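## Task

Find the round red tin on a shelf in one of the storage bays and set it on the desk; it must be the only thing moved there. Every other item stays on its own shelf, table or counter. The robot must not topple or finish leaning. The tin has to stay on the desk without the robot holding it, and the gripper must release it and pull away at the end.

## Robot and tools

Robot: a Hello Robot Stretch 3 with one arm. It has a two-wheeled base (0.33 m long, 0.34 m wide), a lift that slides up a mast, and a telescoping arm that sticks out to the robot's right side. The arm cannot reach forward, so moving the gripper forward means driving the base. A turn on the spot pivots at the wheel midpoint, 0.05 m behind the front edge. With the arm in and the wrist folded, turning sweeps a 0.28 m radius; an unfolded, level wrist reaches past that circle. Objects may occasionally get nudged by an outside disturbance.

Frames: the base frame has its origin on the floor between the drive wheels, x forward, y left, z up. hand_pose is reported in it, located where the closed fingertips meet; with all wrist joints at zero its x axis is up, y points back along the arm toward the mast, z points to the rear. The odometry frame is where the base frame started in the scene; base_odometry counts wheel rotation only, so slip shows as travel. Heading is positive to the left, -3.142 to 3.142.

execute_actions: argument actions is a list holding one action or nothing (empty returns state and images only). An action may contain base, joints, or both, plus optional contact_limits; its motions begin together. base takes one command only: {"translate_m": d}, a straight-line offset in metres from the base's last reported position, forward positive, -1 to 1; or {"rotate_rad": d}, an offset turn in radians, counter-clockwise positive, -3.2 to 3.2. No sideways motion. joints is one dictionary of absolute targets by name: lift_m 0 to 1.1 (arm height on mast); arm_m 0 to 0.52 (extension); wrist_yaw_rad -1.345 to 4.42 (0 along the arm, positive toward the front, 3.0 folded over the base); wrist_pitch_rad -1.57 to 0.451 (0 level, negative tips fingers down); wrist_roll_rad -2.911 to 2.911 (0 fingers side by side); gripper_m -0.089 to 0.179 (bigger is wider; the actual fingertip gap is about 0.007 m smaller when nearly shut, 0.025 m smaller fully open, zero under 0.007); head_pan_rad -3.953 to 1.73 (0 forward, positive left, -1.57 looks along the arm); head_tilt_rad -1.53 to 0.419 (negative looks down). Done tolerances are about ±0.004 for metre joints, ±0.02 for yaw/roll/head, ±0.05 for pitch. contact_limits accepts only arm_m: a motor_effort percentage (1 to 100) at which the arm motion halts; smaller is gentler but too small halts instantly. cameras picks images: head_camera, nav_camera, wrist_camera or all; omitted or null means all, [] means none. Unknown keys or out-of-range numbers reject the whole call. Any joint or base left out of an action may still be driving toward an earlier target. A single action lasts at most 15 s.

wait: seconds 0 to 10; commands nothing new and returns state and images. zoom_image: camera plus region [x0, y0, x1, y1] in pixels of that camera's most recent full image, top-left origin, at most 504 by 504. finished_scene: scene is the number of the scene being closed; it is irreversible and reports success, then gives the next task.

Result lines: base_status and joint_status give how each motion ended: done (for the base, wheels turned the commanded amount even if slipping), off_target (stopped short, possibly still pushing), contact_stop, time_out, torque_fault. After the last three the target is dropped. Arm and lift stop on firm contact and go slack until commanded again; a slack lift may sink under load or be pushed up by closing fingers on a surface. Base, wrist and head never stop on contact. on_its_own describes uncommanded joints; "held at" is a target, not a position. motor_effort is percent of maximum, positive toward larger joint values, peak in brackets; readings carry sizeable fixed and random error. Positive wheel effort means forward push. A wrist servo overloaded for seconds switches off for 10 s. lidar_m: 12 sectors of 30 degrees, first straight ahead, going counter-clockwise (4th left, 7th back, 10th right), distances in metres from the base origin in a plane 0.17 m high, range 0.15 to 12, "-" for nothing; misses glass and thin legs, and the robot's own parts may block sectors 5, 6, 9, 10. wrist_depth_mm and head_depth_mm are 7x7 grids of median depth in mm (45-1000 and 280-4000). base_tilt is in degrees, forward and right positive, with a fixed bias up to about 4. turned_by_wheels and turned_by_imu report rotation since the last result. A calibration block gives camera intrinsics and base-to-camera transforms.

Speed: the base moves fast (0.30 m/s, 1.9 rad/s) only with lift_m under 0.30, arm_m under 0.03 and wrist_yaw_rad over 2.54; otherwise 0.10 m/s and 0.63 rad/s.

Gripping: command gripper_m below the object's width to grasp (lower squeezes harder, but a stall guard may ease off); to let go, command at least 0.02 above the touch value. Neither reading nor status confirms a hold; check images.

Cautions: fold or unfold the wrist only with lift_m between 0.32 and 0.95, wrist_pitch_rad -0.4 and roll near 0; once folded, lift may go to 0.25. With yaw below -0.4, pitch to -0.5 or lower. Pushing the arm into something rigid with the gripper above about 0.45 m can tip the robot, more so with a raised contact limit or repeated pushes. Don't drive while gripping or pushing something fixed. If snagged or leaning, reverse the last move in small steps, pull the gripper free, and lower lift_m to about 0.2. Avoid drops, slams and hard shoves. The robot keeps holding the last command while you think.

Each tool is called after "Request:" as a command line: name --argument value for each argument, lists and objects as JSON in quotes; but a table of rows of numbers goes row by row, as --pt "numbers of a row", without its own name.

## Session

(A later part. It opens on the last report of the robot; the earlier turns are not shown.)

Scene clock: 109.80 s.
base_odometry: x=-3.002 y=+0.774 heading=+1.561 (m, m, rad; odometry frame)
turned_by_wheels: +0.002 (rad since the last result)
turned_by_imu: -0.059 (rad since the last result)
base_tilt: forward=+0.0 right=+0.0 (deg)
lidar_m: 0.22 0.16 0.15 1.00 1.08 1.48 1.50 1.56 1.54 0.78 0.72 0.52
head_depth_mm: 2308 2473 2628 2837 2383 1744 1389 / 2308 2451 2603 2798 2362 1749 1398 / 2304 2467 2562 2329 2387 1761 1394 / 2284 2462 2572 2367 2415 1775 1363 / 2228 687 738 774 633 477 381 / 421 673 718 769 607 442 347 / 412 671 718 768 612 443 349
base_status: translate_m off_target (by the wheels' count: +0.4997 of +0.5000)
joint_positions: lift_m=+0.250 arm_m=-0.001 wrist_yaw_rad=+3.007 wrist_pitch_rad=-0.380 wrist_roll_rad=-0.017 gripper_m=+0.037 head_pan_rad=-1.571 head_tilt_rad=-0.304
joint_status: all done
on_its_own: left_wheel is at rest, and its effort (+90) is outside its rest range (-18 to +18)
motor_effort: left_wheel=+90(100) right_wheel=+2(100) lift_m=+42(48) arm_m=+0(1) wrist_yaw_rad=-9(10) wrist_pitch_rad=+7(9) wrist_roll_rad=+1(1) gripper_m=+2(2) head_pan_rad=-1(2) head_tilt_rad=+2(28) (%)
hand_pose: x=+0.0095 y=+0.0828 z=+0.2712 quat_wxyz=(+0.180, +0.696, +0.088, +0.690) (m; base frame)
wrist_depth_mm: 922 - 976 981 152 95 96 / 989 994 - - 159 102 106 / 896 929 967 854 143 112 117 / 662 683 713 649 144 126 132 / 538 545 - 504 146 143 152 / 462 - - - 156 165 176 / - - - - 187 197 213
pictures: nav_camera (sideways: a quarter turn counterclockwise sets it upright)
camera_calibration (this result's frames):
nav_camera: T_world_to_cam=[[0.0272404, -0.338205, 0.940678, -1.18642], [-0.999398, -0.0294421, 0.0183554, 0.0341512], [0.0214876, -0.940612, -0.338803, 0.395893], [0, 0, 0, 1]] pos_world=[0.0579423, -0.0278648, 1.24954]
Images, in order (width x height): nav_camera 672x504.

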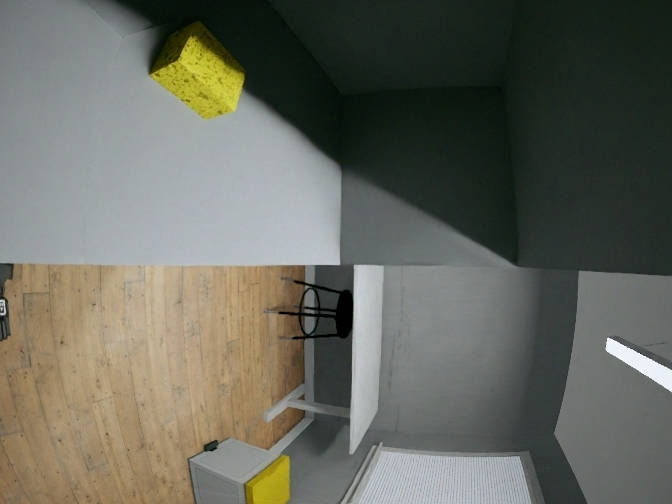

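Request:
execute_actions --actions '[{"base":{"translate_m":-0.35},"joints":{"head_pan_rad":0,"head_tilt_rad":-0.9}}]' --cameras '["nav_camera"]'

Scene clock: 118.93 s.
base_odometry: x=-3.005 y=+0.424 heading=+1.561 (m, m, rad; odometry frame)
turned_by_wheels: +0.000 (rad since the last result)
turned_by_imu: -0.002 (rad since the last result)
base_tilt: forward=+0.0 right=+0.0 (deg)
lidar_m: 0.41 0.42 1.07 1.04 1.08 1.20 1.15 1.20 1.33 2.30 0.88 0.89
head_depth_mm: 668 520 1008 924 1220 1187 1080 / 670 521 469 924 1216 1194 1083 / 670 520 465 924 853 1189 1085 / 672 523 462 924 854 1190 1087 / 645 521 464 657 838 1173 1084 / 338 382 468 595 825 1181 1086 / 330 397 460 907 838 1187 1086
base_status: done
joint_positions: lift_m=+0.250 arm_m=-0.001 wrist_yaw_rad=+3.001 wrist_pitch_rad=-0.380 wrist_roll_rad=-0.017 gripper_m=+0.037 head_pan_rad=-0.007 head_tilt_rad=-0.890
joint_status: all done
motor_effort: left_wheel=+1(48) right_wheel=+0(10) lift_m=+41(41) arm_m=+0(0) wrist_yaw_rad=+0(8) wrist_pitch_rad=+7(7) wrist_roll_rad=+1(1) gripper_m=+1(2) head_pan_rad=+3(50) head_tilt_rad=-5(37) (%)
hand_pose: x=+0.0108 y=+0.0826 z=+0.2712 quat_wxyz=(+0.182, +0.696, +0.086, +0.689) (m; base frame)
wrist_depth_mm: 922 - 961 - - - 840 / 978 - - - - - 884 / 885 892 926 992 954 862 829 / 684 674 710 734 731 658 638 / 539 543 - 579 599 566 494 / 467 - - - 495 495 428 / - - - - 410 426 401
pictures: nav_camera (sideways: a quarter turn counterclockwise sets it upright)
camera_calibration (this result's frames):
nav_camera: T_world_to_cam=[[0.801745, 0.0215849, 0.597277, -0.743468], [0.0275441, -0.99962, -0.000848187, 0.0528947], [0.597032, 0.0171315, -0.802035, 0.995011], [0, 0, 0, 1]] pos_world=[0.000561111, 0.0518763, 1.24213]
Images, in order (width x height): nav_camera 672x504.

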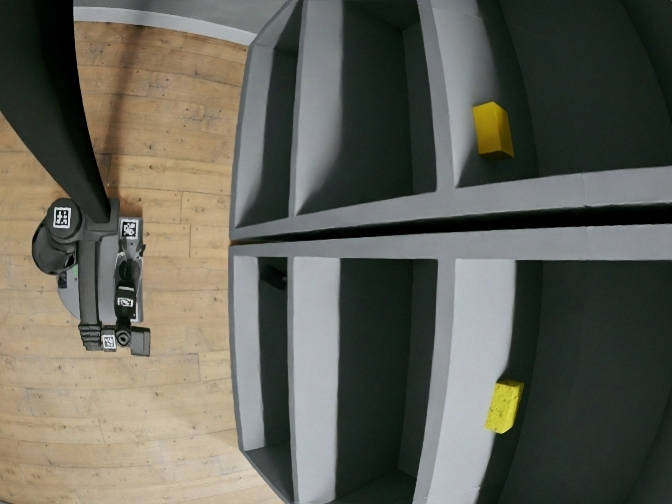

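Request:
execute_actions --actions '[{"base":{"translate_m":-0.5},"joints":{"head_tilt_rad":-0.2}}]' --cameras '["nav_camera"]'

Scene clock: 129.93 s.
base_odometry: x=-3.010 y=-0.076 heading=+1.561 (m, m, rad; odometry frame)
turned_by_wheels: +0.000 (rad since the last result)
turned_by_imu: -0.002 (rad since the last result)
base_tilt: forward=+0.0 right=+0.0 (deg)
lidar_m: 0.90 1.40 1.08 1.04 0.93 0.68 0.65 0.68 0.92 1.14 2.12 1.20
head_depth_mm: 1174 1200 1288 1209 1419 1168 1374 / 1160 1192 1277 1110 1410 1178 1380 / 1157 1192 1276 1266 1405 1185 1383 / 1152 1185 1273 1289 1408 1197 1311 / 1062 802 981 897 927 977 1037 / 761 792 1230 1083 1382 1216 1371 / 1132 1168 1250 1284 1378 1224 1372
base_status: done
joint_positions: lift_m=+0.250 arm_m=-0.001 wrist_yaw_rad=+3.001 wrist_pitch_rad=-0.380 wrist_roll_rad=-0.017 gripper_m=+0.037 head_pan_rad=-0.007 head_tilt_rad=-0.210
joint_status: all done
motor_effort: left_wheel=+2(12) right_wheel=-1(6) lift_m=+41(41) arm_m=+0(0) wrist_yaw_rad=-2(2) wrist_pitch_rad=+7(7) wrist_roll_rad=+1(1) gripper_m=+1(2) head_pan_rad=+3(4) head_tilt_rad=+5(39) (%)
hand_pose: x=+0.0108 y=+0.0826 z=+0.2712 quat_wxyz=(+0.182, +0.696, +0.086, +0.689) (m; base frame)
wrist_depth_mm: 887 - 975 - - - - / 917 - - - - - - / 835 893 975 971 - - 934 / 657 681 730 743 746 781 818 / 530 543 - 574 614 600 609 / 465 - - - 500 501 510 / - - - - 416 422 422
pictures: nav_camera (sideways: a quarter turn counterclockwise sets it upright)
camera_calibration (this result's frames):
nav_camera: T_world_to_cam=[[0.248587, 0.025513, 0.968273, -1.22381], [0.020718, -0.999564, 0.0210185, 0.024459], [0.968388, 0.0148358, -0.249008, 0.273249], [0, 0, 0, 1]] pos_world=[0.039106, 0.0516176, 1.25251]
Images, in order (width x height): nav_camera 672x504.

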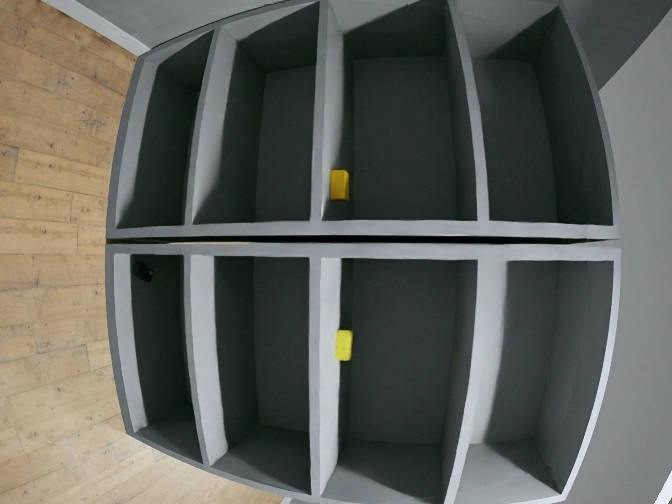

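Request:
execute_actions --actions '[{"base":{"rotate_rad":-1.57},"joints":{"head_tilt_rad":-0.7}}]' --cameras '["nav_camera"]'

Scene clock: 141.30 s.
base_odometry: x=-3.010 y=-0.076 heading=-0.009 (m, m, rad; odometry frame)
turned_by_wheels: -1.570 (rad since the last result)
turned_by_imu: -1.539 (rad since the last result)
base_tilt: forward=+0.1 right=+0.0 (deg)
lidar_m: 1.14 2.39 1.20 0.90 1.41 1.08 1.04 0.93 0.68 0.65 0.68 0.93
head_depth_mm: 1585 1627 1571 1455 1545 1300 1126 / 2180 2278 1595 1427 1548 1303 1127 / 2254 2262 2335 1518 1552 1309 1135 / 2230 2571 2456 1905 1546 1318 1130 / 2218 2575 2502 1914 1564 1321 1133 / 2212 2406 2395 1924 1557 1313 1141 / 2199 1996 2418 1927 1559 1322 1138
base_status: done
joint_positions: lift_m=+0.250 arm_m=-0.001 wrist_yaw_rad=+3.001 wrist_pitch_rad=-0.380 wrist_roll_rad=-0.017 gripper_m=+0.037 head_pan_rad=-0.007 head_tilt_rad=-0.692
joint_status: all done
motor_effort: left_wheel=+4(18) right_wheel=-3(10) lift_m=+42(41) arm_m=+0(0) wrist_yaw_rad=+0(1) wrist_pitch_rad=+7(7) wrist_roll_rad=+1(1) gripper_m=+1(1) head_pan_rad=+3(4) head_tilt_rad=-4(32) (%)
hand_pose: x=+0.0108 y=+0.0826 z=+0.2712 quat_wxyz=(+0.182, +0.696, +0.086, +0.689) (m; base frame)
wrist_depth_mm: - - - - - - - / - - - - - - - / 873 884 950 992 - - - / 663 660 705 729 746 777 784 / 531 545 - 568 600 595 615 / 461 - - - 497 500 499 / - - - - 411 421 429
pictures: nav_camera (sideways: a quarter turn counterclockwise sets it upright)
camera_calibration (this result's frames):
nav_camera: T_world_to_cam=[[0.668565, 0.0227786, 0.743305, -0.932941], [0.0274343, -0.999606, 0.00595722, 0.0440348], [0.743148, 0.0164093, -0.668926, 0.821017], [0, 0, 0, 1]] pos_world=[0.0123863, 0.0517963, 1.2424]
Images, in order (width x height): nav_camera 672x504.

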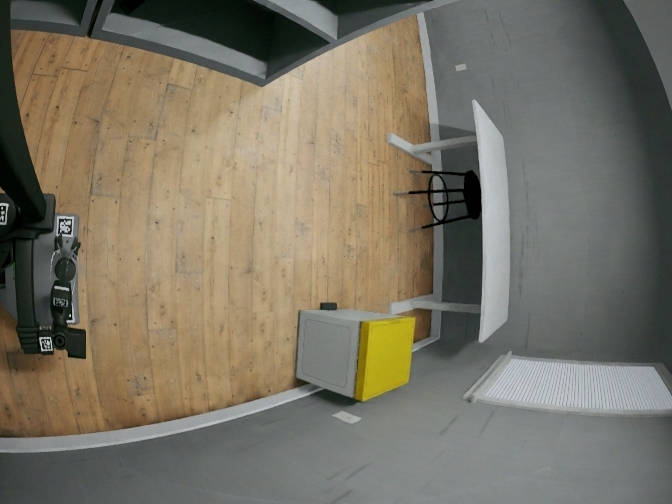

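Request:
execute_actions --actions '[{"base":{"translate_m":1.0}}]' --cameras '[]'

Request:
execute_actions --actions '[{"base":{"rotate_rad":1.6}}]' --cameras '["nav_camera"]'

Scene clock: 151.33 s.
base_odometry: x=-2.010 y=-0.085 heading=-0.009 (m, m, rad; odometry frame)
turned_by_wheels: +0.000 (rad since the last result)
turned_by_imu: +0.008 (rad since the last result)
base_tilt: forward=+0.1 right=+0.0 (deg)
lidar_m: 1.30 1.17 2.47 0.92 1.41 1.39 2.04 0.92 0.68 0.40 0.25 0.32
head_depth_mm: 1456 1588 1527 1714 1541 850 750 / 1443 1556 1195 1893 1544 1225 1034 / 1446 1548 1143 1788 1546 1306 1134 / 1435 1535 1143 1901 1544 1314 1137 / 1426 1525 1149 1902 1553 1309 1136 / 1415 1526 1157 1929 1552 1322 1137 / 1419 1509 1159 1859 1549 1324 1138
base_status: done
joint_positions: lift_m=+0.250 arm_m=-0.001 wrist_yaw_rad=+3.001 wrist_pitch_rad=-0.380 wrist_roll_rad=-0.017 gripper_m=+0.037 head_pan_rad=-0.007 head_tilt_rad=-0.692
joint_status: not commanded
motor_effort: left_wheel=+3(17) right_wheel=-3(6) lift_m=+41(41) arm_m=+0(0) wrist_yaw_rad=-1(2) wrist_pitch_rad=+7(7) wrist_roll_rad=+1(1) gripper_m=+1(1) head_pan_rad=+3(3) head_tilt_rad=-4(4) (%)
hand_pose: x=+0.0108 y=+0.0826 z=+0.2712 quat_wxyz=(+0.182, +0.696, +0.086, +0.689) (m; base frame)
wrist_depth_mm: - - - - - - - / - - - - - - - / 850 874 952 977 999 - - / 653 689 707 719 743 791 803 / 544 542 - 581 601 609 633 / 464 - - - 494 501 510 / - - - - 414 433 428
pictures: none
No camera images: the call's "cameras" was empty. Leave "cameras" out to get every camera's image.

Scene clock: 153.87 s.
base_odometry: x=-2.010 y=-0.085 heading=+1.591 (m, m, rad; odometry frame)
turned_by_wheels: +1.600 (rad since the last result)
turned_by_imu: +1.570 (rad since the last result)
base_tilt: forward=+0.0 right=+0.0 (deg)
lidar_m: 0.92 1.42 1.39 2.04 0.91 0.68 0.41 0.26 0.33 1.29 1.17 2.53
head_depth_mm: 3451 3448 2418 1895 1544 1303 1128 / 3436 3454 2447 1890 1549 1304 1125 / 3435 3443 2445 1888 1546 1310 1131 / 3421 3495 2451 1901 1559 1306 1134 / 2352 2322 2277 1564 1480 1315 1135 / 834 872 1015 1213 1465 1321 1137 / 1084 956 1383 1257 1473 1318 1139
base_status: done
joint_positions: lift_m=+0.250 arm_m=-0.001 wrist_yaw_rad=+3.001 wrist_pitch_rad=-0.380 wrist_roll_rad=-0.017 gripper_m=+0.037 head_pan_rad=-0.007 head_tilt_rad=-0.692
joint_status: not commanded
motor_effort: left_wheel=-7(17) right_wheel=+4(12) lift_m=+41(41) arm_m=-1(0) wrist_yaw_rad=-2(0) wrist_pitch_rad=+7(7) wrist_roll_rad=+1(1) gripper_m=+2(0) head_pan_rad=+4(3) head_tilt_rad=-4(3) (%)
hand_pose: x=+0.0108 y=+0.0826 z=+0.2712 quat_wxyz=(+0.182, +0.696, +0.086, +0.689) (m; base frame)
wrist_depth_mm: 916 - - - - - - / 905 - - - - - - / 866 881 942 971 - - - / 674 674 696 739 747 763 811 / 536 537 - 569 612 596 632 / 464 - - - 493 492 507 / - - - - 411 424 430
pictures: nav_camera (sideways: a quarter turn counterclockwise sets it upright)
camera_calibration (this result's frames):
nav_camera: T_world_to_cam=[[0.669032, 0.0227844, 0.742884, -0.932395], [0.0274513, -0.999606, 0.00593582, 0.0440626], [0.742726, 0.0164219, -0.669394, 0.821628], [0, 0, 0, 1]] pos_world=[0.0123481, 0.0517966, 1.24239]
Images, in order (width x height): nav_camera 672x504.

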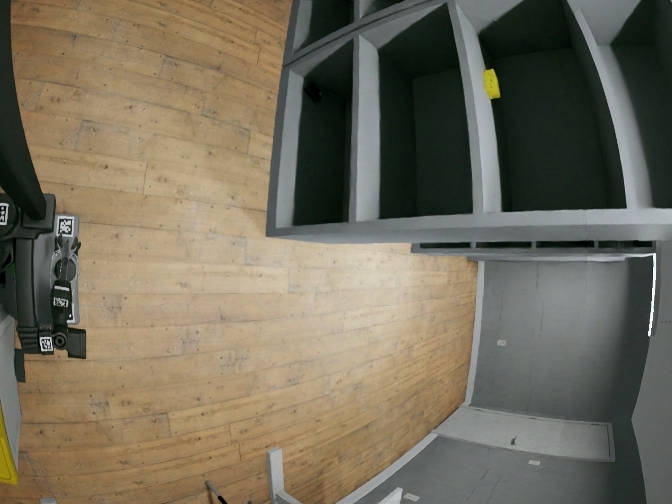

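Request:
execute_actions --actions '[{"base":{"rotate_rad":-0.22}}]' --cameras '[]'

Request:
execute_actions --actions '[{"base":{"translate_m":1.0}}]' --cameras '[]'

Request:
execute_actions --actions '[{"base":{"rotate_rad":0.22}}]' --cameras '["nav_camera"]'

Scene clock: 165.23 s.
base_odometry: x=-2.010 y=-0.085 heading=+1.371 (m, m, rad; odometry frame)
turned_by_wheels: -0.220 (rad since the last result)
turned_by_imu: -0.215 (rad since the last result)
base_tilt: forward=+0.0 right=-0.1 (deg)
lidar_m: 2.45 0.91 1.38 2.04 1.18 0.73 0.66 0.26 0.26 1.30 1.17 1.56
head_depth_mm: 2739 2897 2431 1895 1538 1300 1126 / 3274 3282 2453 1898 1544 1315 1130 / 3597 3449 2450 1900 1546 1309 1127 / 3512 3486 2452 1891 1546 1311 1133 / 3454 3533 2461 1917 1547 1309 1136 / 3382 3512 2475 1912 1523 1311 1134 / 3141 2244 1448 1125 1396 1320 1139
base_status: done
joint_positions: lift_m=+0.250 arm_m=-0.001 wrist_yaw_rad=+3.001 wrist_pitch_rad=-0.380 wrist_roll_rad=-0.017 gripper_m=+0.037 head_pan_rad=-0.007 head_tilt_rad=-0.692
joint_status: not commanded
motor_effort: left_wheel=+4(14) right_wheel=-3(9) lift_m=+41(41) arm_m=+0(1) wrist_yaw_rad=-2(2) wrist_pitch_rad=+7(7) wrist_roll_rad=+1(1) gripper_m=+1(1) head_pan_rad=+3(3) head_tilt_rad=-4(4) (%)
hand_pose: x=+0.0108 y=+0.0826 z=+0.2712 quat_wxyz=(+0.182, +0.696, +0.086, +0.689) (m; base frame)
wrist_depth_mm: - - - - - - - / - - - - - - - / 863 876 946 946 - - 889 / 668 669 708 738 736 779 763 / 526 547 - 572 600 603 615 / 467 - - - 487 491 506 / - - - - 408 423 422
pictures: none
No camera images: the call's "cameras" was empty. Leave "cameras" out to get every camera's image.

Scene clock: 170.17 s.
base_odometry: x=-1.812 y=+0.895 heading=+1.371 (m, m, rad; odometry frame)
turned_by_wheels: +0.000 (rad since the last result)
turned_by_imu: +0.008 (rad since the last result)
base_tilt: forward=+0.0 right=+0.0 (deg)
lidar_m: 3.11 1.34 0.40 0.36 0.36 1.82 1.19 1.22 0.97 1.07 1.55 1.88
head_depth_mm: 2458 2598 2427 1889 1538 1296 1128 / 2778 3062 2439 1886 1549 1308 1127 / 2758 3077 2441 1902 1555 1312 1130 / 2691 2980 2448 1908 1556 1316 1133 / 2610 2979 2471 1935 1555 1315 1133 / 2550 2915 2487 1913 1557 1315 1137 / 2492 2741 2481 1850 1563 1319 1139
base_status: done
joint_positions: lift_m=+0.250 arm_m=-0.001 wrist_yaw_rad=+3.001 wrist_pitch_rad=-0.380 wrist_roll_rad=-0.017 gripper_m=+0.037 head_pan_rad=-0.007 head_tilt_rad=-0.692
joint_status: not commanded
motor_effort: left_wheel=+3(18) right_wheel=-3(6) lift_m=+41(41) arm_m=+0(0) wrist_yaw_rad=-1(1) wrist_pitch_rad=+7(7) wrist_roll_rad=+1(1) gripper_m=+1(1) head_pan_rad=+4(4) head_tilt_rad=-4(4) (%)
hand_pose: x=+0.0108 y=+0.0826 z=+0.2712 quat_wxyz=(+0.182, +0.696, +0.086, +0.689) (m; base frame)
wrist_depth_mm: - - 354 381 416 - - / - - 385 414 461 - - / 877 865 420 459 506 - - / 675 680 464 510 572 796 807 / 537 544 - 548 594 594 620 / 455 - - - 488 498 509 / - - - - 411 426 429
pictures: none
No camera images: the call's "cameras" was empty. Leave "cameras" out to get every camera's image.

Scene clock: 171.27 s.
base_odometry: x=-1.812 y=+0.895 heading=+1.591 (m, m, rad; odometry frame)
turned_by_wheels: +0.220 (rad since the last result)
turned_by_imu: +0.216 (rad since the last result)
base_tilt: forward=+0.0 right=+0.0 (deg)
lidar_m: 1.34 0.49 0.37 0.36 2.25 1.69 1.20 1.66 0.97 1.07 1.61 2.28
head_depth_mm: 2648 2953 2433 1894 1539 1305 1124 / 2606 2932 2426 1897 1539 1304 1129 / 2630 2936 2451 1896 1547 1309 1128 / 2620 2934 2454 1896 1555 1309 1129 / 2554 2846 2485 1899 1558 1322 1136 / 2508 1608 1579 1746 1554 1314 1139 / 1114 1558 1618 1804 1571 1313 1121
base_status: done
joint_positions: lift_m=+0.250 arm_m=-0.001 wrist_yaw_rad=+3.001 wrist_pitch_rad=-0.380 wrist_roll_rad=-0.017 gripper_m=+0.037 head_pan_rad=-0.007 head_tilt_rad=-0.692
joint_status: not commanded
motor_effort: left_wheel=-4(13) right_wheel=+3(9) lift_m=+41(41) arm_m=+0(0) wrist_yaw_rad=-1(2) wrist_pitch_rad=+7(7) wrist_roll_rad=+1(1) gripper_m=+0(0) head_pan_rad=+3(4) head_tilt_rad=-4(3) (%)
hand_pose: x=+0.0108 y=+0.0826 z=+0.2712 quat_wxyz=(+0.182, +0.696, +0.086, +0.689) (m; base frame)
wrist_depth_mm: - - 360 368 378 382 - / - - 395 394 412 421 - / 882 879 439 442 456 464 - / 673 688 479 492 506 526 784 / 533 543 - 535 553 588 613 / 465 - - - 495 497 511 / - - - - 414 423 424
pictures: nav_camera (sideways: a quarter turn counterclockwise sets it upright)
camera_calibration (this result's frames):
nav_camera: T_world_to_cam=[[0.669138, 0.0227842, 0.742789, -0.932271], [0.0274529, -0.999606, 0.00593097, 0.0440689], [0.742631, 0.0164231, -0.6695, 0.821766], [0, 0, 0, 1]] pos_world=[0.0123396, 0.0517966, 1.24239]
Images, in order (width x height): nav_camera 672x504.

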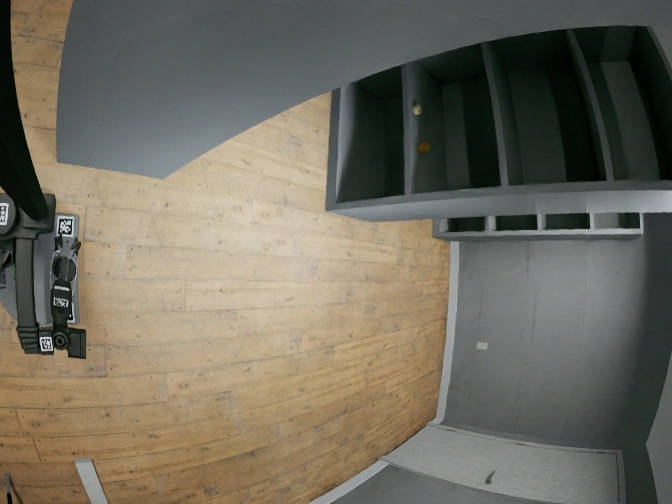

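Request:
execute_actions --actions '[{"base":{"translate_m":1.0}}]' --cameras '[]'

Request:
execute_actions --actions '[{"base":{"translate_m":0.95},"joints":{"head_pan_rad":0.7,"head_tilt_rad":-0.4}}]' --cameras '["nav_camera"]'

Scene clock: 180.67 s.
base_odometry: x=-1.832 y=+1.895 heading=+1.591 (m, m, rad; odometry frame)
turned_by_wheels: +0.000 (rad since the last result)
turned_by_imu: +0.008 (rad since the last result)
base_tilt: forward=+0.0 right=+0.0 (deg)
lidar_m: 1.69 0.44 0.43 2.10 0.86 0.71 2.20 1.51 1.50 1.58 1.66 2.18
head_depth_mm: 1761 2008 2250 1882 1548 1299 1123 / 1785 2011 2252 1887 1546 1308 1128 / 1775 2005 2272 1906 1546 1306 1129 / 1773 2020 2252 1906 1548 1311 1136 / 1766 1992 2214 1924 1548 1312 1135 / 1572 1769 2143 1914 1559 1262 1115 / 1664 1922 2214 900 894 877 871
base_status: done
joint_positions: lift_m=+0.250 arm_m=-0.001 wrist_yaw_rad=+3.001 wrist_pitch_rad=-0.380 wrist_roll_rad=-0.017 gripper_m=+0.037 head_pan_rad=-0.007 head_tilt_rad=-0.693
joint_status: not commanded
motor_effort: left_wheel=-4(11) right_wheel=+3(10) lift_m=+41(41) arm_m=+0(1) wrist_yaw_rad=-1(2) wrist_pitch_rad=+7(7) wrist_roll_rad=+1(1) gripper_m=+0(1) head_pan_rad=+4(3) head_tilt_rad=-3(3) (%)
hand_pose: x=+0.0108 y=+0.0826 z=+0.2712 quat_wxyz=(+0.182, +0.696, +0.086, +0.689) (m; base frame)
wrist_depth_mm: 830 - - - - - 353 / 827 - - - - - 392 / 811 893 953 983 874 437 429 / 668 667 717 730 682 480 482 / 545 554 - 570 591 535 540 / 460 - - - 494 494 508 / - - - - 416 423 427
pictures: none
No camera images: the call's "cameras" was empty. Leave "cameras" out to get every camera's image.

Scene clock: 185.53 s.
base_odometry: x=-1.851 y=+2.845 heading=+1.591 (m, m, rad; odometry frame)
turned_by_wheels: +0.000 (rad since the last result)
turned_by_imu: +0.007 (rad since the last result)
base_tilt: forward=+0.0 right=+0.0 (deg)
lidar_m: 0.91 0.76 1.36 0.67 0.36 0.41 1.60 2.20 1.67 1.59 1.60 1.21
head_depth_mm: 664 645 700 773 889 1101 1248 / 954 1145 1178 1322 1218 1010 1173 / 925 1242 1230 1465 1227 1455 1256 / 1128 1351 1248 1565 1283 1517 1303 / 1241 1406 1271 1583 1426 1529 1306 / 1157 1273 1294 1439 1555 1624 1313 / 1073 1170 1287 1598 1994 1626 1326
base_status: done
joint_positions: lift_m=+0.250 arm_m=-0.001 wrist_yaw_rad=+3.001 wrist_pitch_rad=-0.380 wrist_roll_rad=-0.017 gripper_m=+0.037 head_pan_rad=+0.693 head_tilt_rad=-0.408
joint_status: all done
motor_effort: left_wheel=-4(10) right_wheel=+3(10) lift_m=+41(41) arm_m=+0(0) wrist_yaw_rad=-2(2) wrist_pitch_rad=+7(7) wrist_roll_rad=+1(1) gripper_m=+1(0) head_pan_rad=+4(46) head_tilt_rad=+4(26) (%)
hand_pose: x=+0.0108 y=+0.0826 z=+0.2712 quat_wxyz=(+0.182, +0.696, +0.086, +0.689) (m; base frame)
wrist_depth_mm: 281 - - - - - - / 299 - - - - - - / 325 347 939 968 - - 903 / 357 377 713 721 740 773 719 / 392 416 - 582 607 600 612 / 433 - - - 486 498 515 / - - - - 411 422 431
pictures: nav_camera (sideways: a quarter turn counterclockwise sets it upright)
camera_calibration (this result's frames):
nav_camera: T_world_to_cam=[[0.316235, 0.297896, 0.900696, -1.136], [0.662271, -0.74911, 0.0152367, 0.0280775], [0.679259, 0.591686, -0.434182, 0.516001], [0, 0, 0, 1]] pos_world=[-0.00984981, 0.0541328, 1.2468]
Images, in order (width x height): nav_camera 672x504.

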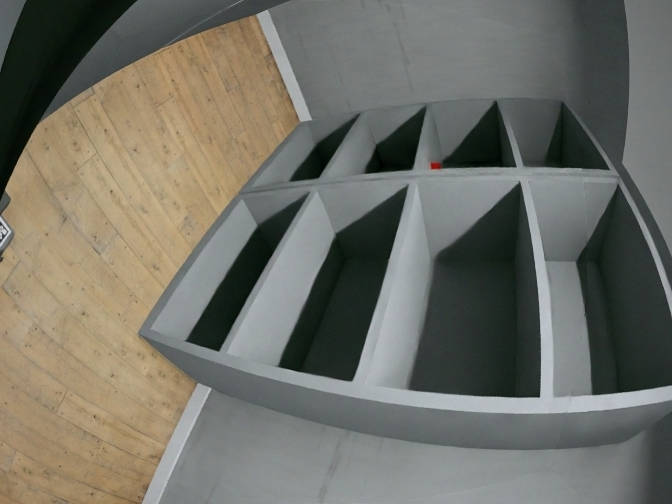

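Request:
execute_actions --actions '[{"base":{"translate_m":0.25}}]' --cameras '[]'

Request:
execute_actions --actions '[{"base":{"rotate_rad":1.61}}]' --cameras '[]'

Request:
execute_actions --actions '[{"base":{"translate_m":1.0},"joints":{"head_pan_rad":-1.3,"head_tilt_rad":-0.5,"lift_m":0.29}}]'

Scene clock: 197.67 s.
base_odometry: x=-1.856 y=+3.095 heading=+1.591 (m, m, rad; odometry frame)
turned_by_wheels: +0.000 (rad since the last result)
turned_by_imu: +0.002 (rad since the last result)
base_tilt: forward=+0.1 right=+0.0 (deg)
lidar_m: 0.87 0.53 1.23 1.49 0.61 0.53 1.84 2.21 1.68 1.61 1.26 0.96
head_depth_mm: 476 533 607 705 840 1040 1210 / 412 451 496 557 638 746 901 / 757 966 1012 635 629 890 803 / 893 1056 1118 719 1231 952 1197 / 867 1161 1202 824 1244 1017 1231 / 838 1235 1267 902 1248 1423 1282 / 813 1135 1174 1266 1295 1457 1316
base_status: done
joint_positions: lift_m=+0.250 arm_m=-0.001 wrist_yaw_rad=+3.001 wrist_pitch_rad=-0.380 wrist_roll_rad=-0.017 gripper_m=+0.037 head_pan_rad=+0.693 head_tilt_rad=-0.408
joint_status: not commanded
motor_effort: left_wheel=-4(12) right_wheel=+3(11) lift_m=+41(41) arm_m=-1(1) wrist_yaw_rad=-1(1) wrist_pitch_rad=+7(7) wrist_roll_rad=+1(1) gripper_m=+1(1) head_pan_rad=+4(3) head_tilt_rad=+4(4) (%)
hand_pose: x=+0.0108 y=+0.0826 z=+0.2712 quat_wxyz=(+0.182, +0.696, +0.086, +0.689) (m; base frame)
wrist_depth_mm: 586 - - - - - 990 / 590 - - - - - 959 / 595 808 945 974 962 872 869 / 596 677 712 732 746 704 602 / 523 538 - 566 616 603 486 / 463 - - - 487 499 499 / - - - - 406 423 432
pictures: none
No camera images: the call's "cameras" was empty. Leave "cameras" out to get every camera's image.

Scene clock: 199.93 s.
base_odometry: x=-1.856 y=+3.095 heading=-3.083 (m, m, rad; odometry frame)
turned_by_wheels: +1.610 (rad since the last result)
turned_by_imu: +1.580 (rad since the last result)
base_tilt: forward=+0.0 right=-0.1 (deg)
lidar_m: 1.34 0.59 0.53 1.85 2.16 1.66 1.62 1.22 0.95 0.79 0.53 1.23
head_depth_mm: 797 890 1008 1163 1370 1527 1283 / 686 752 837 940 1073 1252 1292 / 601 653 713 787 878 994 1148 / 535 576 624 679 746 828 932 / 482 517 552 597 648 709 783 / 439 466 497 532 578 643 771 / 402 429 464 528 633 792 1057
base_status: done
joint_positions: lift_m=+0.250 arm_m=-0.001 wrist_yaw_rad=+3.001 wrist_pitch_rad=-0.380 wrist_roll_rad=-0.017 gripper_m=+0.037 head_pan_rad=+0.693 head_tilt_rad=-0.408
joint_status: not commanded
motor_effort: left_wheel=-4(15) right_wheel=+3(12) lift_m=+42(41) arm_m=-1(1) wrist_yaw_rad=-2(2) wrist_pitch_rad=+7(7) wrist_roll_rad=+1(1) gripper_m=+0(1) head_pan_rad=+3(4) head_tilt_rad=+4(4) (%)
hand_pose: x=+0.0108 y=+0.0826 z=+0.2712 quat_wxyz=(+0.182, +0.696, +0.086, +0.689) (m; base frame)
wrist_depth_mm: - - - - 794 476 472 / - - - - 794 508 513 / 892 881 958 997 766 554 555 / 675 690 708 734 690 615 628 / 529 542 - 577 608 595 609 / 467 - - - 494 505 492 / - - - - 412 424 427
pictures: none
No camera images: the call's "cameras" was empty. Leave "cameras" out to get every camera's image.

Scene clock: 204.93 s.
base_odometry: x=-2.855 y=+3.036 heading=-3.083 (m, m, rad; odometry frame)
turned_by_wheels: +0.000 (rad since the last result)
turned_by_imu: +0.007 (rad since the last result)
base_tilt: forward=+0.0 right=+0.0 (deg)
lidar_m: 1.07 0.48 0.37 0.37 0.39 0.58 2.60 0.89 1.02 0.57 0.59 1.15
head_depth_mm: 778 847 891 620 1090 868 1101 / 765 854 845 625 1097 875 1128 / 461 516 587 628 807 851 1104 / 461 504 570 638 724 858 1042 / 862 964 867 714 1115 967 1166 / 918 1015 943 1297 1119 1300 1202 / 951 1059 879 1323 1121 1341 1227
base_status: done
joint_positions: lift_m=+0.290 arm_m=-0.001 wrist_yaw_rad=+3.001 wrist_pitch_rad=-0.380 wrist_roll_rad=-0.017 gripper_m=+0.037 head_pan_rad=-1.293 head_tilt_rad=-0.495
joint_status: all done
motor_effort: left_wheel=-4(10) right_wheel=+3(11) lift_m=+45(47) arm_m=+0(1) wrist_yaw_rad=-2(1) wrist_pitch_rad=+7(7) wrist_roll_rad=+1(1) gripper_m=+0(0) head_pan_rad=-5(52) head_tilt_rad=-2(13) (%)
hand_pose: x=+0.0108 y=+0.0826 z=+0.3111 quat_wxyz=(+0.182, +0.696, +0.086, +0.690) (m; base frame)
wrist_depth_mm: 363 - 366 376 371 382 381 / 393 - 401 401 409 418 418 / 430 430 437 441 459 451 458 / 470 477 490 494 499 512 515 / 531 540 - 553 563 580 584 / 502 510 - 529 546 548 570 / 440 - - - 452 468 476
pictures: head_camera (sideways: a quarter turn clockwise sets it upright), nav_camera (sideways: a quarter turn counterclockwise sets it upright), wrist_camera
camera_calibration (this result's frames):
head_camera: T_world_to_cam=[[-0.0918352, 0.515124, -0.852181, 1.13259], [0.977462, 0.210001, 0.0216047, -0.0359156], [0.190088, -0.830991, -0.5228, 0.639885], [0, 0, 0, 1]] pos_world=[0.0174835, -0.0441437, 1.30048]
nav_camera: T_world_to_cam=[[0.166074, -0.482981, 0.859738, -1.08166], [-0.952214, -0.305177, 0.0124957, 0.041496], [0.256337, -0.820729, -0.510583, 0.617993], [0, 0, 0, 1]] pos_world=[0.0607346, -0.00255474, 1.24497]
wrist_camera: T_world_to_cam=[[0.986218, -0.148419, 0.0731189, -0.0288475], [-0.0185159, -0.538161, -0.842639, 0.334967], [0.164414, 0.829671, -0.533492, 0.266212], [0, 0, 0, 1]] pos_world=[-0.00911663, -0.0448834, 0.426387]
Images, in order (width x height): head_camera 896x504, nav_camera 672x504, wrist_camera 644x364.

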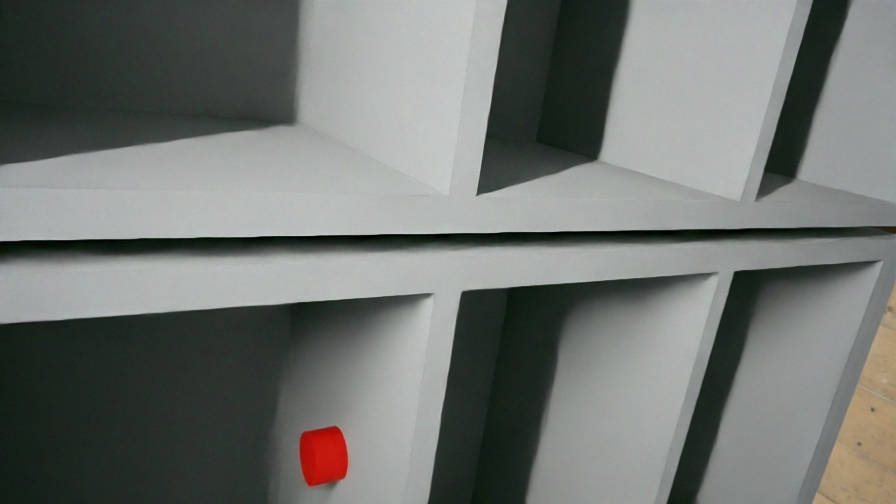

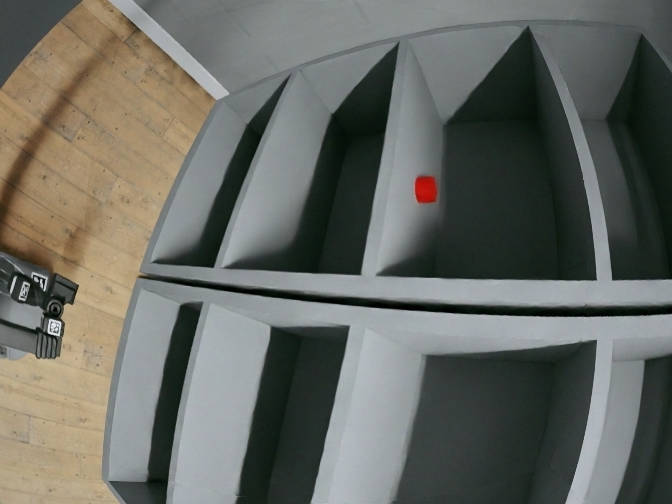

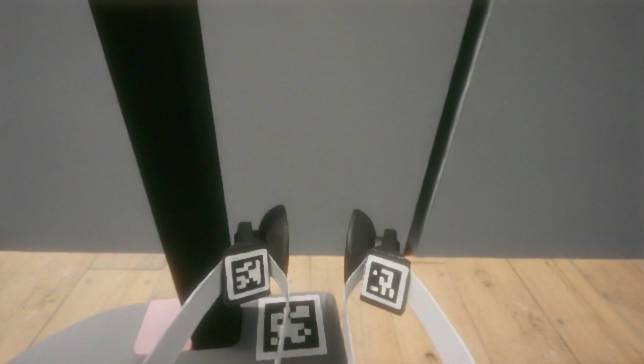

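Request:
execute_actions --actions '[{"base":{"translate_m":0.45},"joints":{"lift_m":0.9,"wrist_pitch_rad":-0.4}}]' --cameras '[]'

Request:
execute_actions --actions '[{"joints":{"wrist_yaw_rad":0,"gripper_m":0.15,"head_pan_rad":-1.6}}]' --cameras '[]'

Request:
execute_actions --actions '[{"joints":{"wrist_pitch_rad":0,"lift_m":1.0}}]'

Scene clock: 224.40 s.
base_odometry: x=-3.304 y=+3.009 heading=-3.083 (m, m, rad; odometry frame)
turned_by_wheels: +0.000 (rad since the last result)
turned_by_imu: +0.004 (rad since the last result)
base_tilt: forward=+0.0 right=+0.0 (deg)
lidar_m: 0.69 0.42 0.33 0.33 0.35 0.51 3.06 1.28 0.62 1.04 0.87 0.70
head_depth_mm: 813 886 896 656 1094 871 1212 / 839 910 840 661 1097 897 - / 866 944 915 702 1097 932 - / 891 981 924 1228 1107 967 1192 / 922 1022 931 1283 1112 1294 1192 / 951 1030 942 1149 1115 1291 1220 / 859 897 883 955 1012 1112 1186
base_status: done
joint_positions: lift_m=+0.900 arm_m=-0.001 wrist_yaw_rad=+3.001 wrist_pitch_rad=-0.415 wrist_roll_rad=-0.017 gripper_m=+0.037 head_pan_rad=-1.293 head_tilt_rad=-0.495
joint_status: all done
motor_effort: left_wheel=-4(11) right_wheel=+3(11) lift_m=+45(48) arm_m=-1(1) wrist_yaw_rad=-1(1) wrist_pitch_rad=+6(6) wrist_roll_rad=+1(1) gripper_m=+1(1) head_pan_rad=-4(4) head_tilt_rad=-2(3) (%)
hand_pose: x=+0.0103 y=+0.0785 z=+0.9133 quat_wxyz=(+0.193, +0.694, +0.098, +0.686) (m; base frame)
wrist_depth_mm: 333 - 331 335 338 338 347 / 360 - 358 364 367 374 378 / 390 406 404 406 408 410 415 / 438 450 455 456 456 459 465 / 501 490 - 525 509 537 538 / 564 598 - 600 594 591 620 / 659 670 704 704 708 719 714
pictures: none
No camera images: the call's "cameras" was empty. Leave "cameras" out to get every camera's image.

Scene clock: 226.90 s.
base_odometry: x=-3.304 y=+3.009 heading=-3.083 (m, m, rad; odometry frame)
turned_by_wheels: +0.000 (rad since the last result)
turned_by_imu: +0.000 (rad since the last result)
base_tilt: forward=+0.0 right=+0.0 (deg)
lidar_m: 0.69 0.42 0.33 0.32 0.35 0.51 3.05 1.28 0.63 1.04 0.87 0.70
head_depth_mm: 665 670 675 644 740 812 - / 841 910 867 697 1020 892 - / 842 924 914 703 1101 962 - / 843 928 923 710 1103 962 - / 848 928 931 715 1110 969 1171 / 848 930 941 720 1121 941 1171 / 854 935 954 726 1125 946 1178
base_status: not commanded
joint_positions: lift_m=+0.900 arm_m=-0.001 wrist_yaw_rad=+0.002 wrist_pitch_rad=-0.415 wrist_roll_rad=-0.017 gripper_m=+0.150 head_pan_rad=-1.593 head_tilt_rad=-0.495
joint_status: all done
motor_effort: left_wheel=-4(4) right_wheel=+3(3) lift_m=+46(45) arm_m=-1(1) wrist_yaw_rad=-3(5) wrist_pitch_rad=+6(6) wrist_roll_rad=+1(1) gripper_m=+1(98) head_pan_rad=-4(28) head_tilt_rad=-2(2) (%)
hand_pose: x=-0.0210 y=-0.3690 z=+0.9133 quat_wxyz=(+0.698, +0.148, -0.685, -0.144) (m; base frame)
wrist_depth_mm: 343 334 326 321 313 334 291 / 677 843 827 813 772 384 314 / 686 930 947 888 825 416 342 / 690 868 883 906 846 404 395 / 663 705 705 716 708 428 771 / 677 - 611 603 604 - 639 / 795 952 997 994 665 610 558
pictures: none
No camera images: the call's "cameras" was empty. Leave "cameras" out to get every camera's image.

Scene clock: 228.63 s.
base_odometry: x=-3.304 y=+3.009 heading=-3.083 (m, m, rad; odometry frame)
turned_by_wheels: +0.000 (rad since the last result)
turned_by_imu: +0.000 (rad since the last result)
base_tilt: forward=+0.1 right=+0.0 (deg)
lidar_m: 0.69 0.42 0.33 0.33 0.35 0.51 3.06 1.29 0.63 1.05 0.87 0.70
head_depth_mm: 664 670 676 631 - - - / 837 907 869 697 - - - / 840 924 913 - - - - / 844 928 924 690 - 922 1163 / 843 930 929 715 1112 940 1167 / 849 932 941 722 1120 942 1171 / 851 936 954 727 1120 946 1176
base_status: not commanded
joint_positions: lift_m=+1.000 arm_m=-0.001 wrist_yaw_rad=+0.002 wrist_pitch_rad=-0.020 wrist_roll_rad=-0.017 gripper_m=+0.150 head_pan_rad=-1.593 head_tilt_rad=-0.495
joint_status: all done
motor_effort: left_wheel=-4(4) right_wheel=+3(3) lift_m=+46(46) arm_m=+0(1) wrist_yaw_rad=-3(2) wrist_pitch_rad=+8(9) wrist_roll_rad=+1(1) gripper_m=+1(1) head_pan_rad=-5(5) head_tilt_rad=-3(2) (%)
hand_pose: x=-0.0209 y=-0.3999 z=+1.1093 quat_wxyz=(+0.713, +0.008, -0.701, -0.007) (m; base frame)
wrist_depth_mm: 660 798 787 774 736 433 305 / 679 841 789 768 768 431 316 / 674 847 841 808 798 423 321 / 635 755 833 824 794 413 333 / 434 494 473 507 524 374 348 / 664 971 934 392 379 - 361 / 774 894 931 944 830 406 857
pictures: head_camera (sideways: a quarter turn clockwise sets it upright), nav_camera (sideways: a quarter turn counterclockwise sets it upright), wrist_camera
camera_calibration (this result's frames):
head_camera: T_world_to_cam=[[0.0645082, 0.519255, -0.852181, 1.13164], [0.995863, -0.0882616, 0.0216047, -0.0360279], [-0.0639966, -0.85005, -0.5228, 0.641434], [0, 0, 0, 1]] pos_world=[0.00392861, -0.0455361, 1.30048]
nav_camera: T_world_to_cam=[[0.0159136, -0.510488, 0.859738, -1.08075], [-0.999871, -0.0101248, 0.0124957, 0.0417867], [0.00232579, -0.859826, -0.510583, 0.619542], [0, 0, 0, 1]] pos_world=[0.057539, -0.0185875, 1.24497]
wrist_camera: T_world_to_cam=[[-0.997356, 0.0317148, 0.0653913, -0.0884156], [-0.0575819, 0.204131, -0.977249, 1.19267], [-0.0443417, -0.97843, -0.201765, 0.00218685], [0, 0, 0, 1]] pos_world=[-0.0194088, -0.238517, 1.17176]
Images, in order (width x height): head_camera 896x504, nav_camera 672x504, wrist_camera 644x364.

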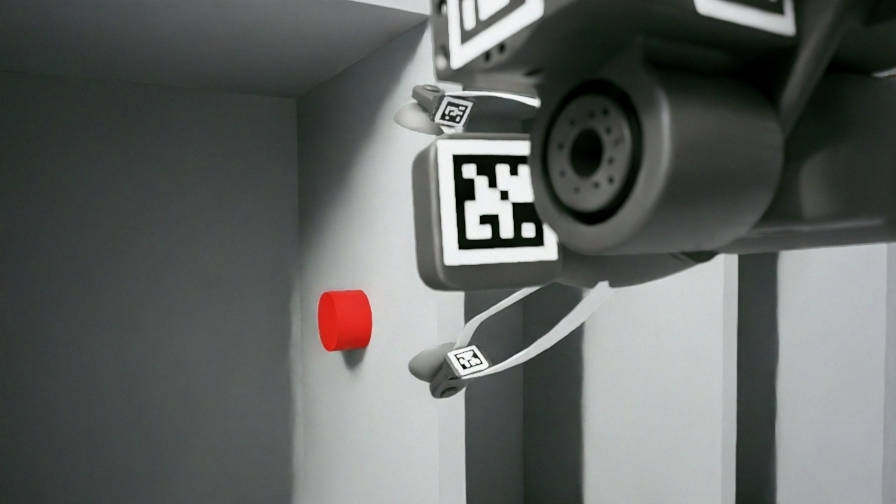

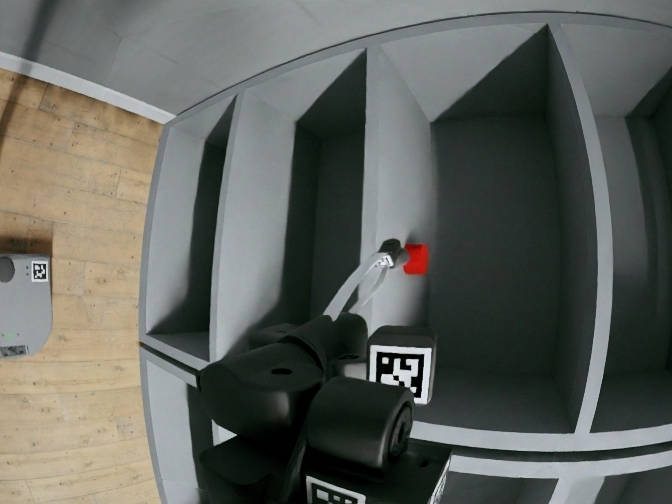

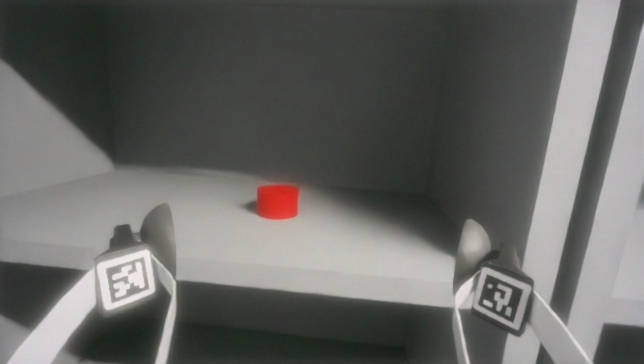

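Request:
execute_actions --actions '[{"base":{"translate_m":0.043},"joints":{"lift_m":0.94,"arm_m":0.17}}]'

Scene clock: 235.70 s.
base_odometry: x=-3.347 y=+3.007 heading=-3.083 (m, m, rad; odometry frame)
turned_by_wheels: +0.000 (rad since the last result)
turned_by_imu: +0.001 (rad since the last result)
base_tilt: forward=+0.0 right=+0.0 (deg)
lidar_m: 0.64 0.42 0.33 0.32 0.34 0.51 3.09 1.33 0.64 1.05 0.84 0.65
head_depth_mm: 799 805 781 - - 867 988 / 844 926 907 - - 924 1126 / 848 927 918 - - 935 1156 / 848 931 919 - 1069 936 1166 / 851 932 934 716 1111 943 1170 / 851 940 942 721 1119 942 1169 / 855 940 954 725 1122 945 1177
base_status: done
joint_positions: lift_m=+0.940 arm_m=+0.170 wrist_yaw_rad=+0.001 wrist_pitch_rad=-0.020 wrist_roll_rad=-0.017 gripper_m=+0.150 head_pan_rad=-1.593 head_tilt_rad=-0.495
joint_status: all done
motor_effort: left_wheel=-4(7) right_wheel=+3(8) lift_m=+36(37) arm_m=+4(2) wrist_yaw_rad=+0(3) wrist_pitch_rad=+8(8) wrist_roll_rad=+1(1) gripper_m=+0(0) head_pan_rad=-4(4) head_tilt_rad=-2(2) (%)
hand_pose: x=-0.0212 y=-0.5704 z=+1.0497 quat_wxyz=(+0.713, +0.008, -0.701, -0.007) (m; base frame)
wrist_depth_mm: 607 614 602 599 588 566 352 / 609 648 620 616 596 556 341 / 617 654 661 635 616 532 337 / 475 504 542 517 620 505 334 / 294 326 318 333 348 399 317 / 224 214 222 231 239 - 256 / 680 742 214 206 202 197 194
pictures: head_camera (sideways: a quarter turn clockwise sets it upright), nav_camera (sideways: a quarter turn counterclockwise sets it upright), wrist_camera
camera_calibration (this result's frames):
head_camera: T_world_to_cam=[[0.0646058, 0.519243, -0.852181, 1.13163], [0.995846, -0.0884487, 0.0216047, -0.0360277], [-0.0641563, -0.850037, -0.5228, 0.641436], [0, 0, 0, 1]] pos_world=[0.00392005, -0.0455357, 1.30048]
nav_camera: T_world_to_cam=[[0.0158177, -0.510491, 0.859738, -1.08075], [-0.999873, -0.00993695, 0.0124957, 0.0417867], [0.00216426, -0.859826, -0.510583, 0.619543], [0, 0, 0, 1]] pos_world=[0.0575355, -0.0185971, 1.24497]
wrist_camera: T_world_to_cam=[[-0.997325, 0.0326879, 0.0653815, -0.0787872], [-0.0573864, 0.203899, -0.977309, 1.16911], [-0.0452774, -0.978446, -0.201477, -0.176985], [0, 0, 0, 1]] pos_world=[-0.0194991, -0.408974, 1.11207]
Images, in order (width x height): head_camera 896x504, nav_camera 672x504, wrist_camera 644x364.

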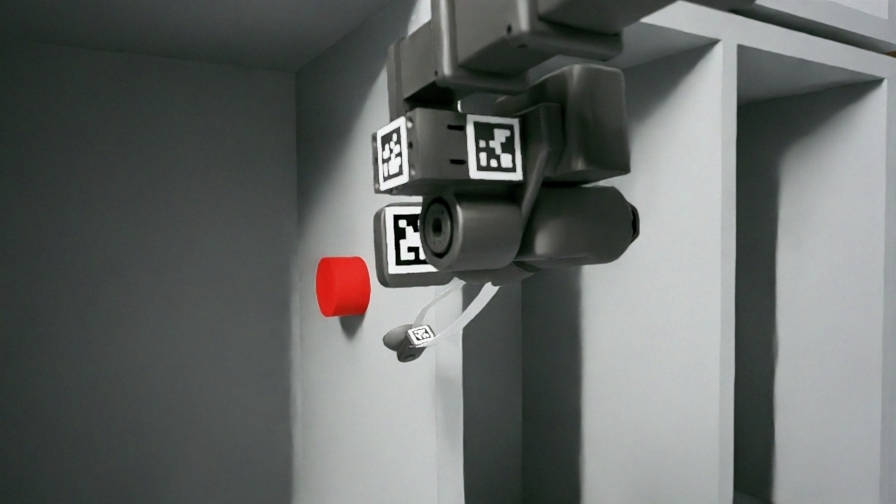

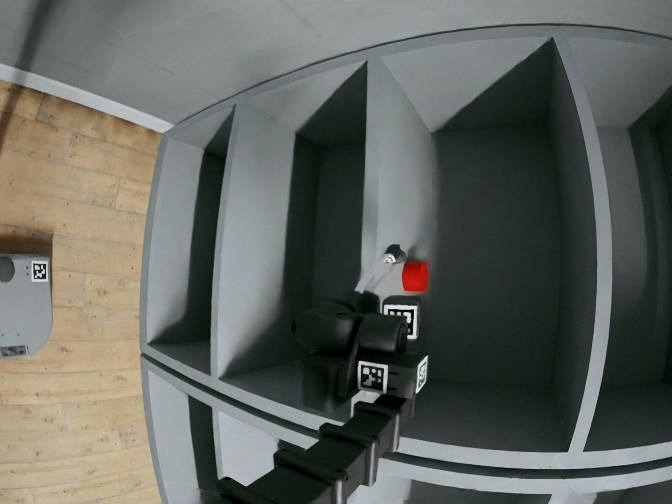

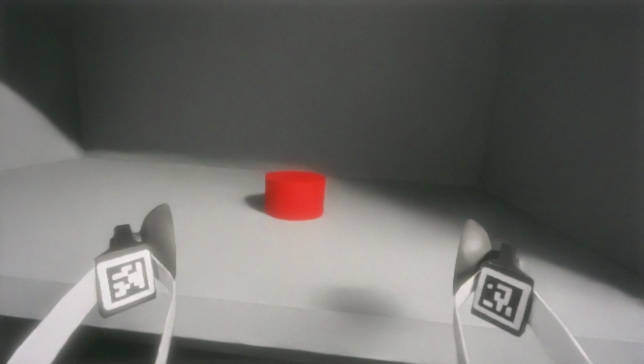

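Request:
execute_actions --actions '[{"base":{"translate_m":0.022},"joints":{"lift_m":0.93,"arm_m":0.35}}]' --cameras '["wrist_camera","head_camera"]'

Scene clock: 242.87 s.
base_odometry: x=-3.369 y=+3.006 heading=-3.083 (m, m, rad; odometry frame)
turned_by_wheels: +0.000 (rad since the last result)
turned_by_imu: +0.001 (rad since the last result)
base_tilt: forward=+0.1 right=+0.0 (deg)
lidar_m: 0.62 0.42 0.32 0.32 0.34 0.50 3.13 1.35 0.66 1.05 0.81 0.63
head_depth_mm: 821 874 817 - - 886 1031 / 843 929 980 1176 1091 926 1154 / 849 927 988 1202 1102 931 1164 / 849 932 999 1204 1111 936 1160 / 847 935 990 715 1108 938 1165 / 855 939 940 720 1117 946 1171 / 853 939 953 725 1124 948 1177
base_status: done
joint_positions: lift_m=+0.930 arm_m=+0.350 wrist_yaw_rad=+0.001 wrist_pitch_rad=-0.020 wrist_roll_rad=-0.017 gripper_m=+0.150 head_pan_rad=-1.593 head_tilt_rad=-0.495
joint_status: all done
motor_effort: left_wheel=-4(7) right_wheel=+3(8) lift_m=+37(36) arm_m=+4(4) wrist_yaw_rad=-1(1) wrist_pitch_rad=+8(8) wrist_roll_rad=+1(1) gripper_m=+0(1) head_pan_rad=-4(4) head_tilt_rad=-3(2) (%)
hand_pose: x=-0.0212 y=-0.7504 z=+1.0397 quat_wxyz=(+0.713, +0.008, -0.701, -0.007) (m; base frame)
wrist_depth_mm: 461 451 437 433 415 415 401 / 481 470 448 441 433 424 392 / 496 483 477 460 445 435 387 / 435 457 479 469 451 452 384 / 265 302 265 189 318 360 340 / 203 189 197 186 218 - 232 / 148 155 158 162 165 163 175
pictures: head_camera (sideways: a quarter turn clockwise sets it upright), wrist_camera
camera_calibration (this result's frames):
head_camera: T_world_to_cam=[[0.0646248, 0.51924, -0.852181, 1.13164], [0.995843, -0.0884852, 0.0216047, -0.0360277], [-0.0641874, -0.850035, -0.5228, 0.641436], [0, 0, 0, 1]] pos_world=[0.00391839, -0.0455356, 1.30048]
wrist_camera: T_world_to_cam=[[-0.997318, 0.032898, 0.0653815, -0.0721461], [-0.0573435, 0.20391, -0.977309, 1.19605], [-0.0454835, -0.978437, -0.201476, -0.355119], [0, 0, 0, 1]] pos_world=[-0.0195189, -0.588975, 1.10208]
Images, in order (width x height): head_camera 896x504, wrist_camera 644x364.

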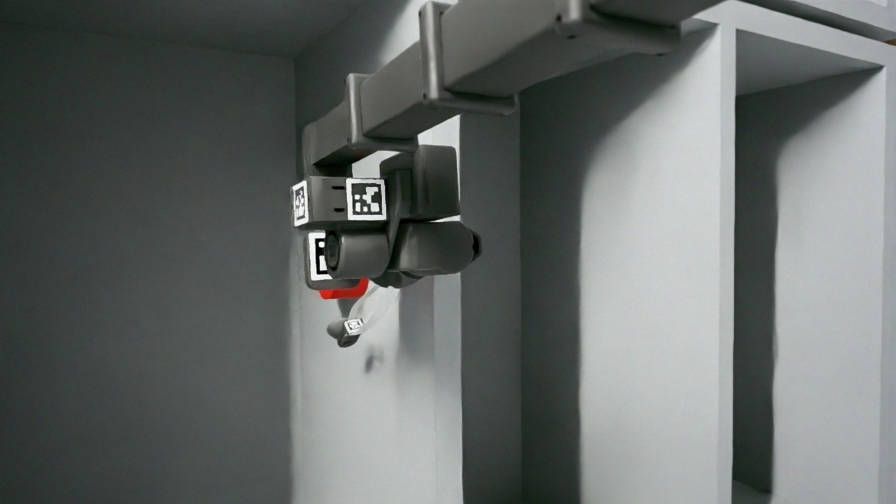

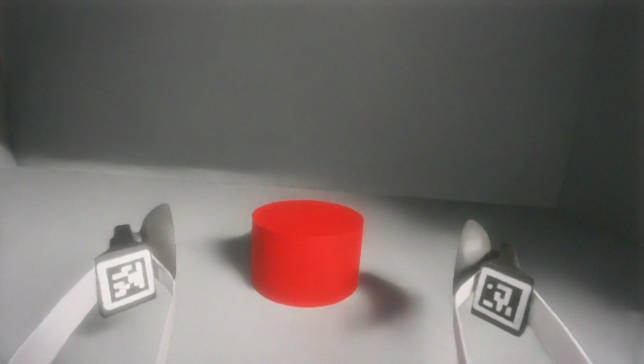

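Request:
execute_actions --actions '[{"joints":{"lift_m":0.92,"arm_m":0.385}}]' --cameras '[]'

Request:
execute_actions --actions '[{"joints":{"gripper_m":0.04}}]' --cameras '["wrist_camera"]'

Request:
execute_actions --actions '[{"joints":{"lift_m":0.945}}]' --cameras '[]'

Request:
execute_actions --actions '[{"joints":{"arm_m":0.0}}]' --cameras '["wrist_camera"]'

Scene clock: 250.57 s.
base_odometry: x=-3.369 y=+3.006 heading=-3.083 (m, m, rad; odometry frame)
turned_by_wheels: +0.000 (rad since the last result)
turned_by_imu: -0.010 (rad since the last result)
base_tilt: forward=+0.1 right=-0.1 (deg)
lidar_m: 0.62 0.42 0.33 0.32 0.34 0.50 3.12 1.35 0.65 1.05 0.82 0.64
head_depth_mm: 820 832 784 653 - 897 1028 / 844 929 972 - 1094 925 1127 / 848 932 987 1179 1100 930 1160 / 846 934 999 1196 1101 933 1164 / 850 935 987 709 1108 939 1160 / 851 935 937 715 1111 939 1167 / 854 938 944 721 1119 947 1169
base_status: not commanded
joint_positions: lift_m=+0.923 arm_m=+0.385 wrist_yaw_rad=+0.000 wrist_pitch_rad=+0.007 wrist_roll_rad=-0.017 gripper_m=+0.150 head_pan_rad=-1.594 head_tilt_rad=-0.497
joint_status: lift_m contact_stop (moved -0.007 of -0.010); the others done
on_its_own: lift_m is slack since a contact_stop, until your next command for it
motor_effort: left_wheel=+1(28) right_wheel=-1(29) lift_m=+41(42) arm_m=+3(20) wrist_yaw_rad=+0(6) wrist_pitch_rad=-3(38) wrist_roll_rad=+1(2) gripper_m=+0(1) head_pan_rad=-4(4) head_tilt_rad=-1(2) (%)
hand_pose: x=-0.0214 y=-0.7861 z=+1.0397 quat_wxyz=(+0.713, -0.002, -0.701, +0.002) (m; base frame)
wrist_depth_mm: 424 421 406 400 387 383 367 / 439 429 418 410 399 396 383 / 449 441 433 423 413 404 370 / 460 450 441 435 425 420 368 / 277 311 250 188 332 379 334 / 207 191 152 150 221 - 236 / 149 155 150 152 167 163 177
pictures: none
No camera images: the call's "cameras" was empty. Leave "cameras" out to get every camera's image.

not run: a stop came earlier in this reply.

not run: a stop came earlier in this reply.

not run: a stop came earlier in this reply.


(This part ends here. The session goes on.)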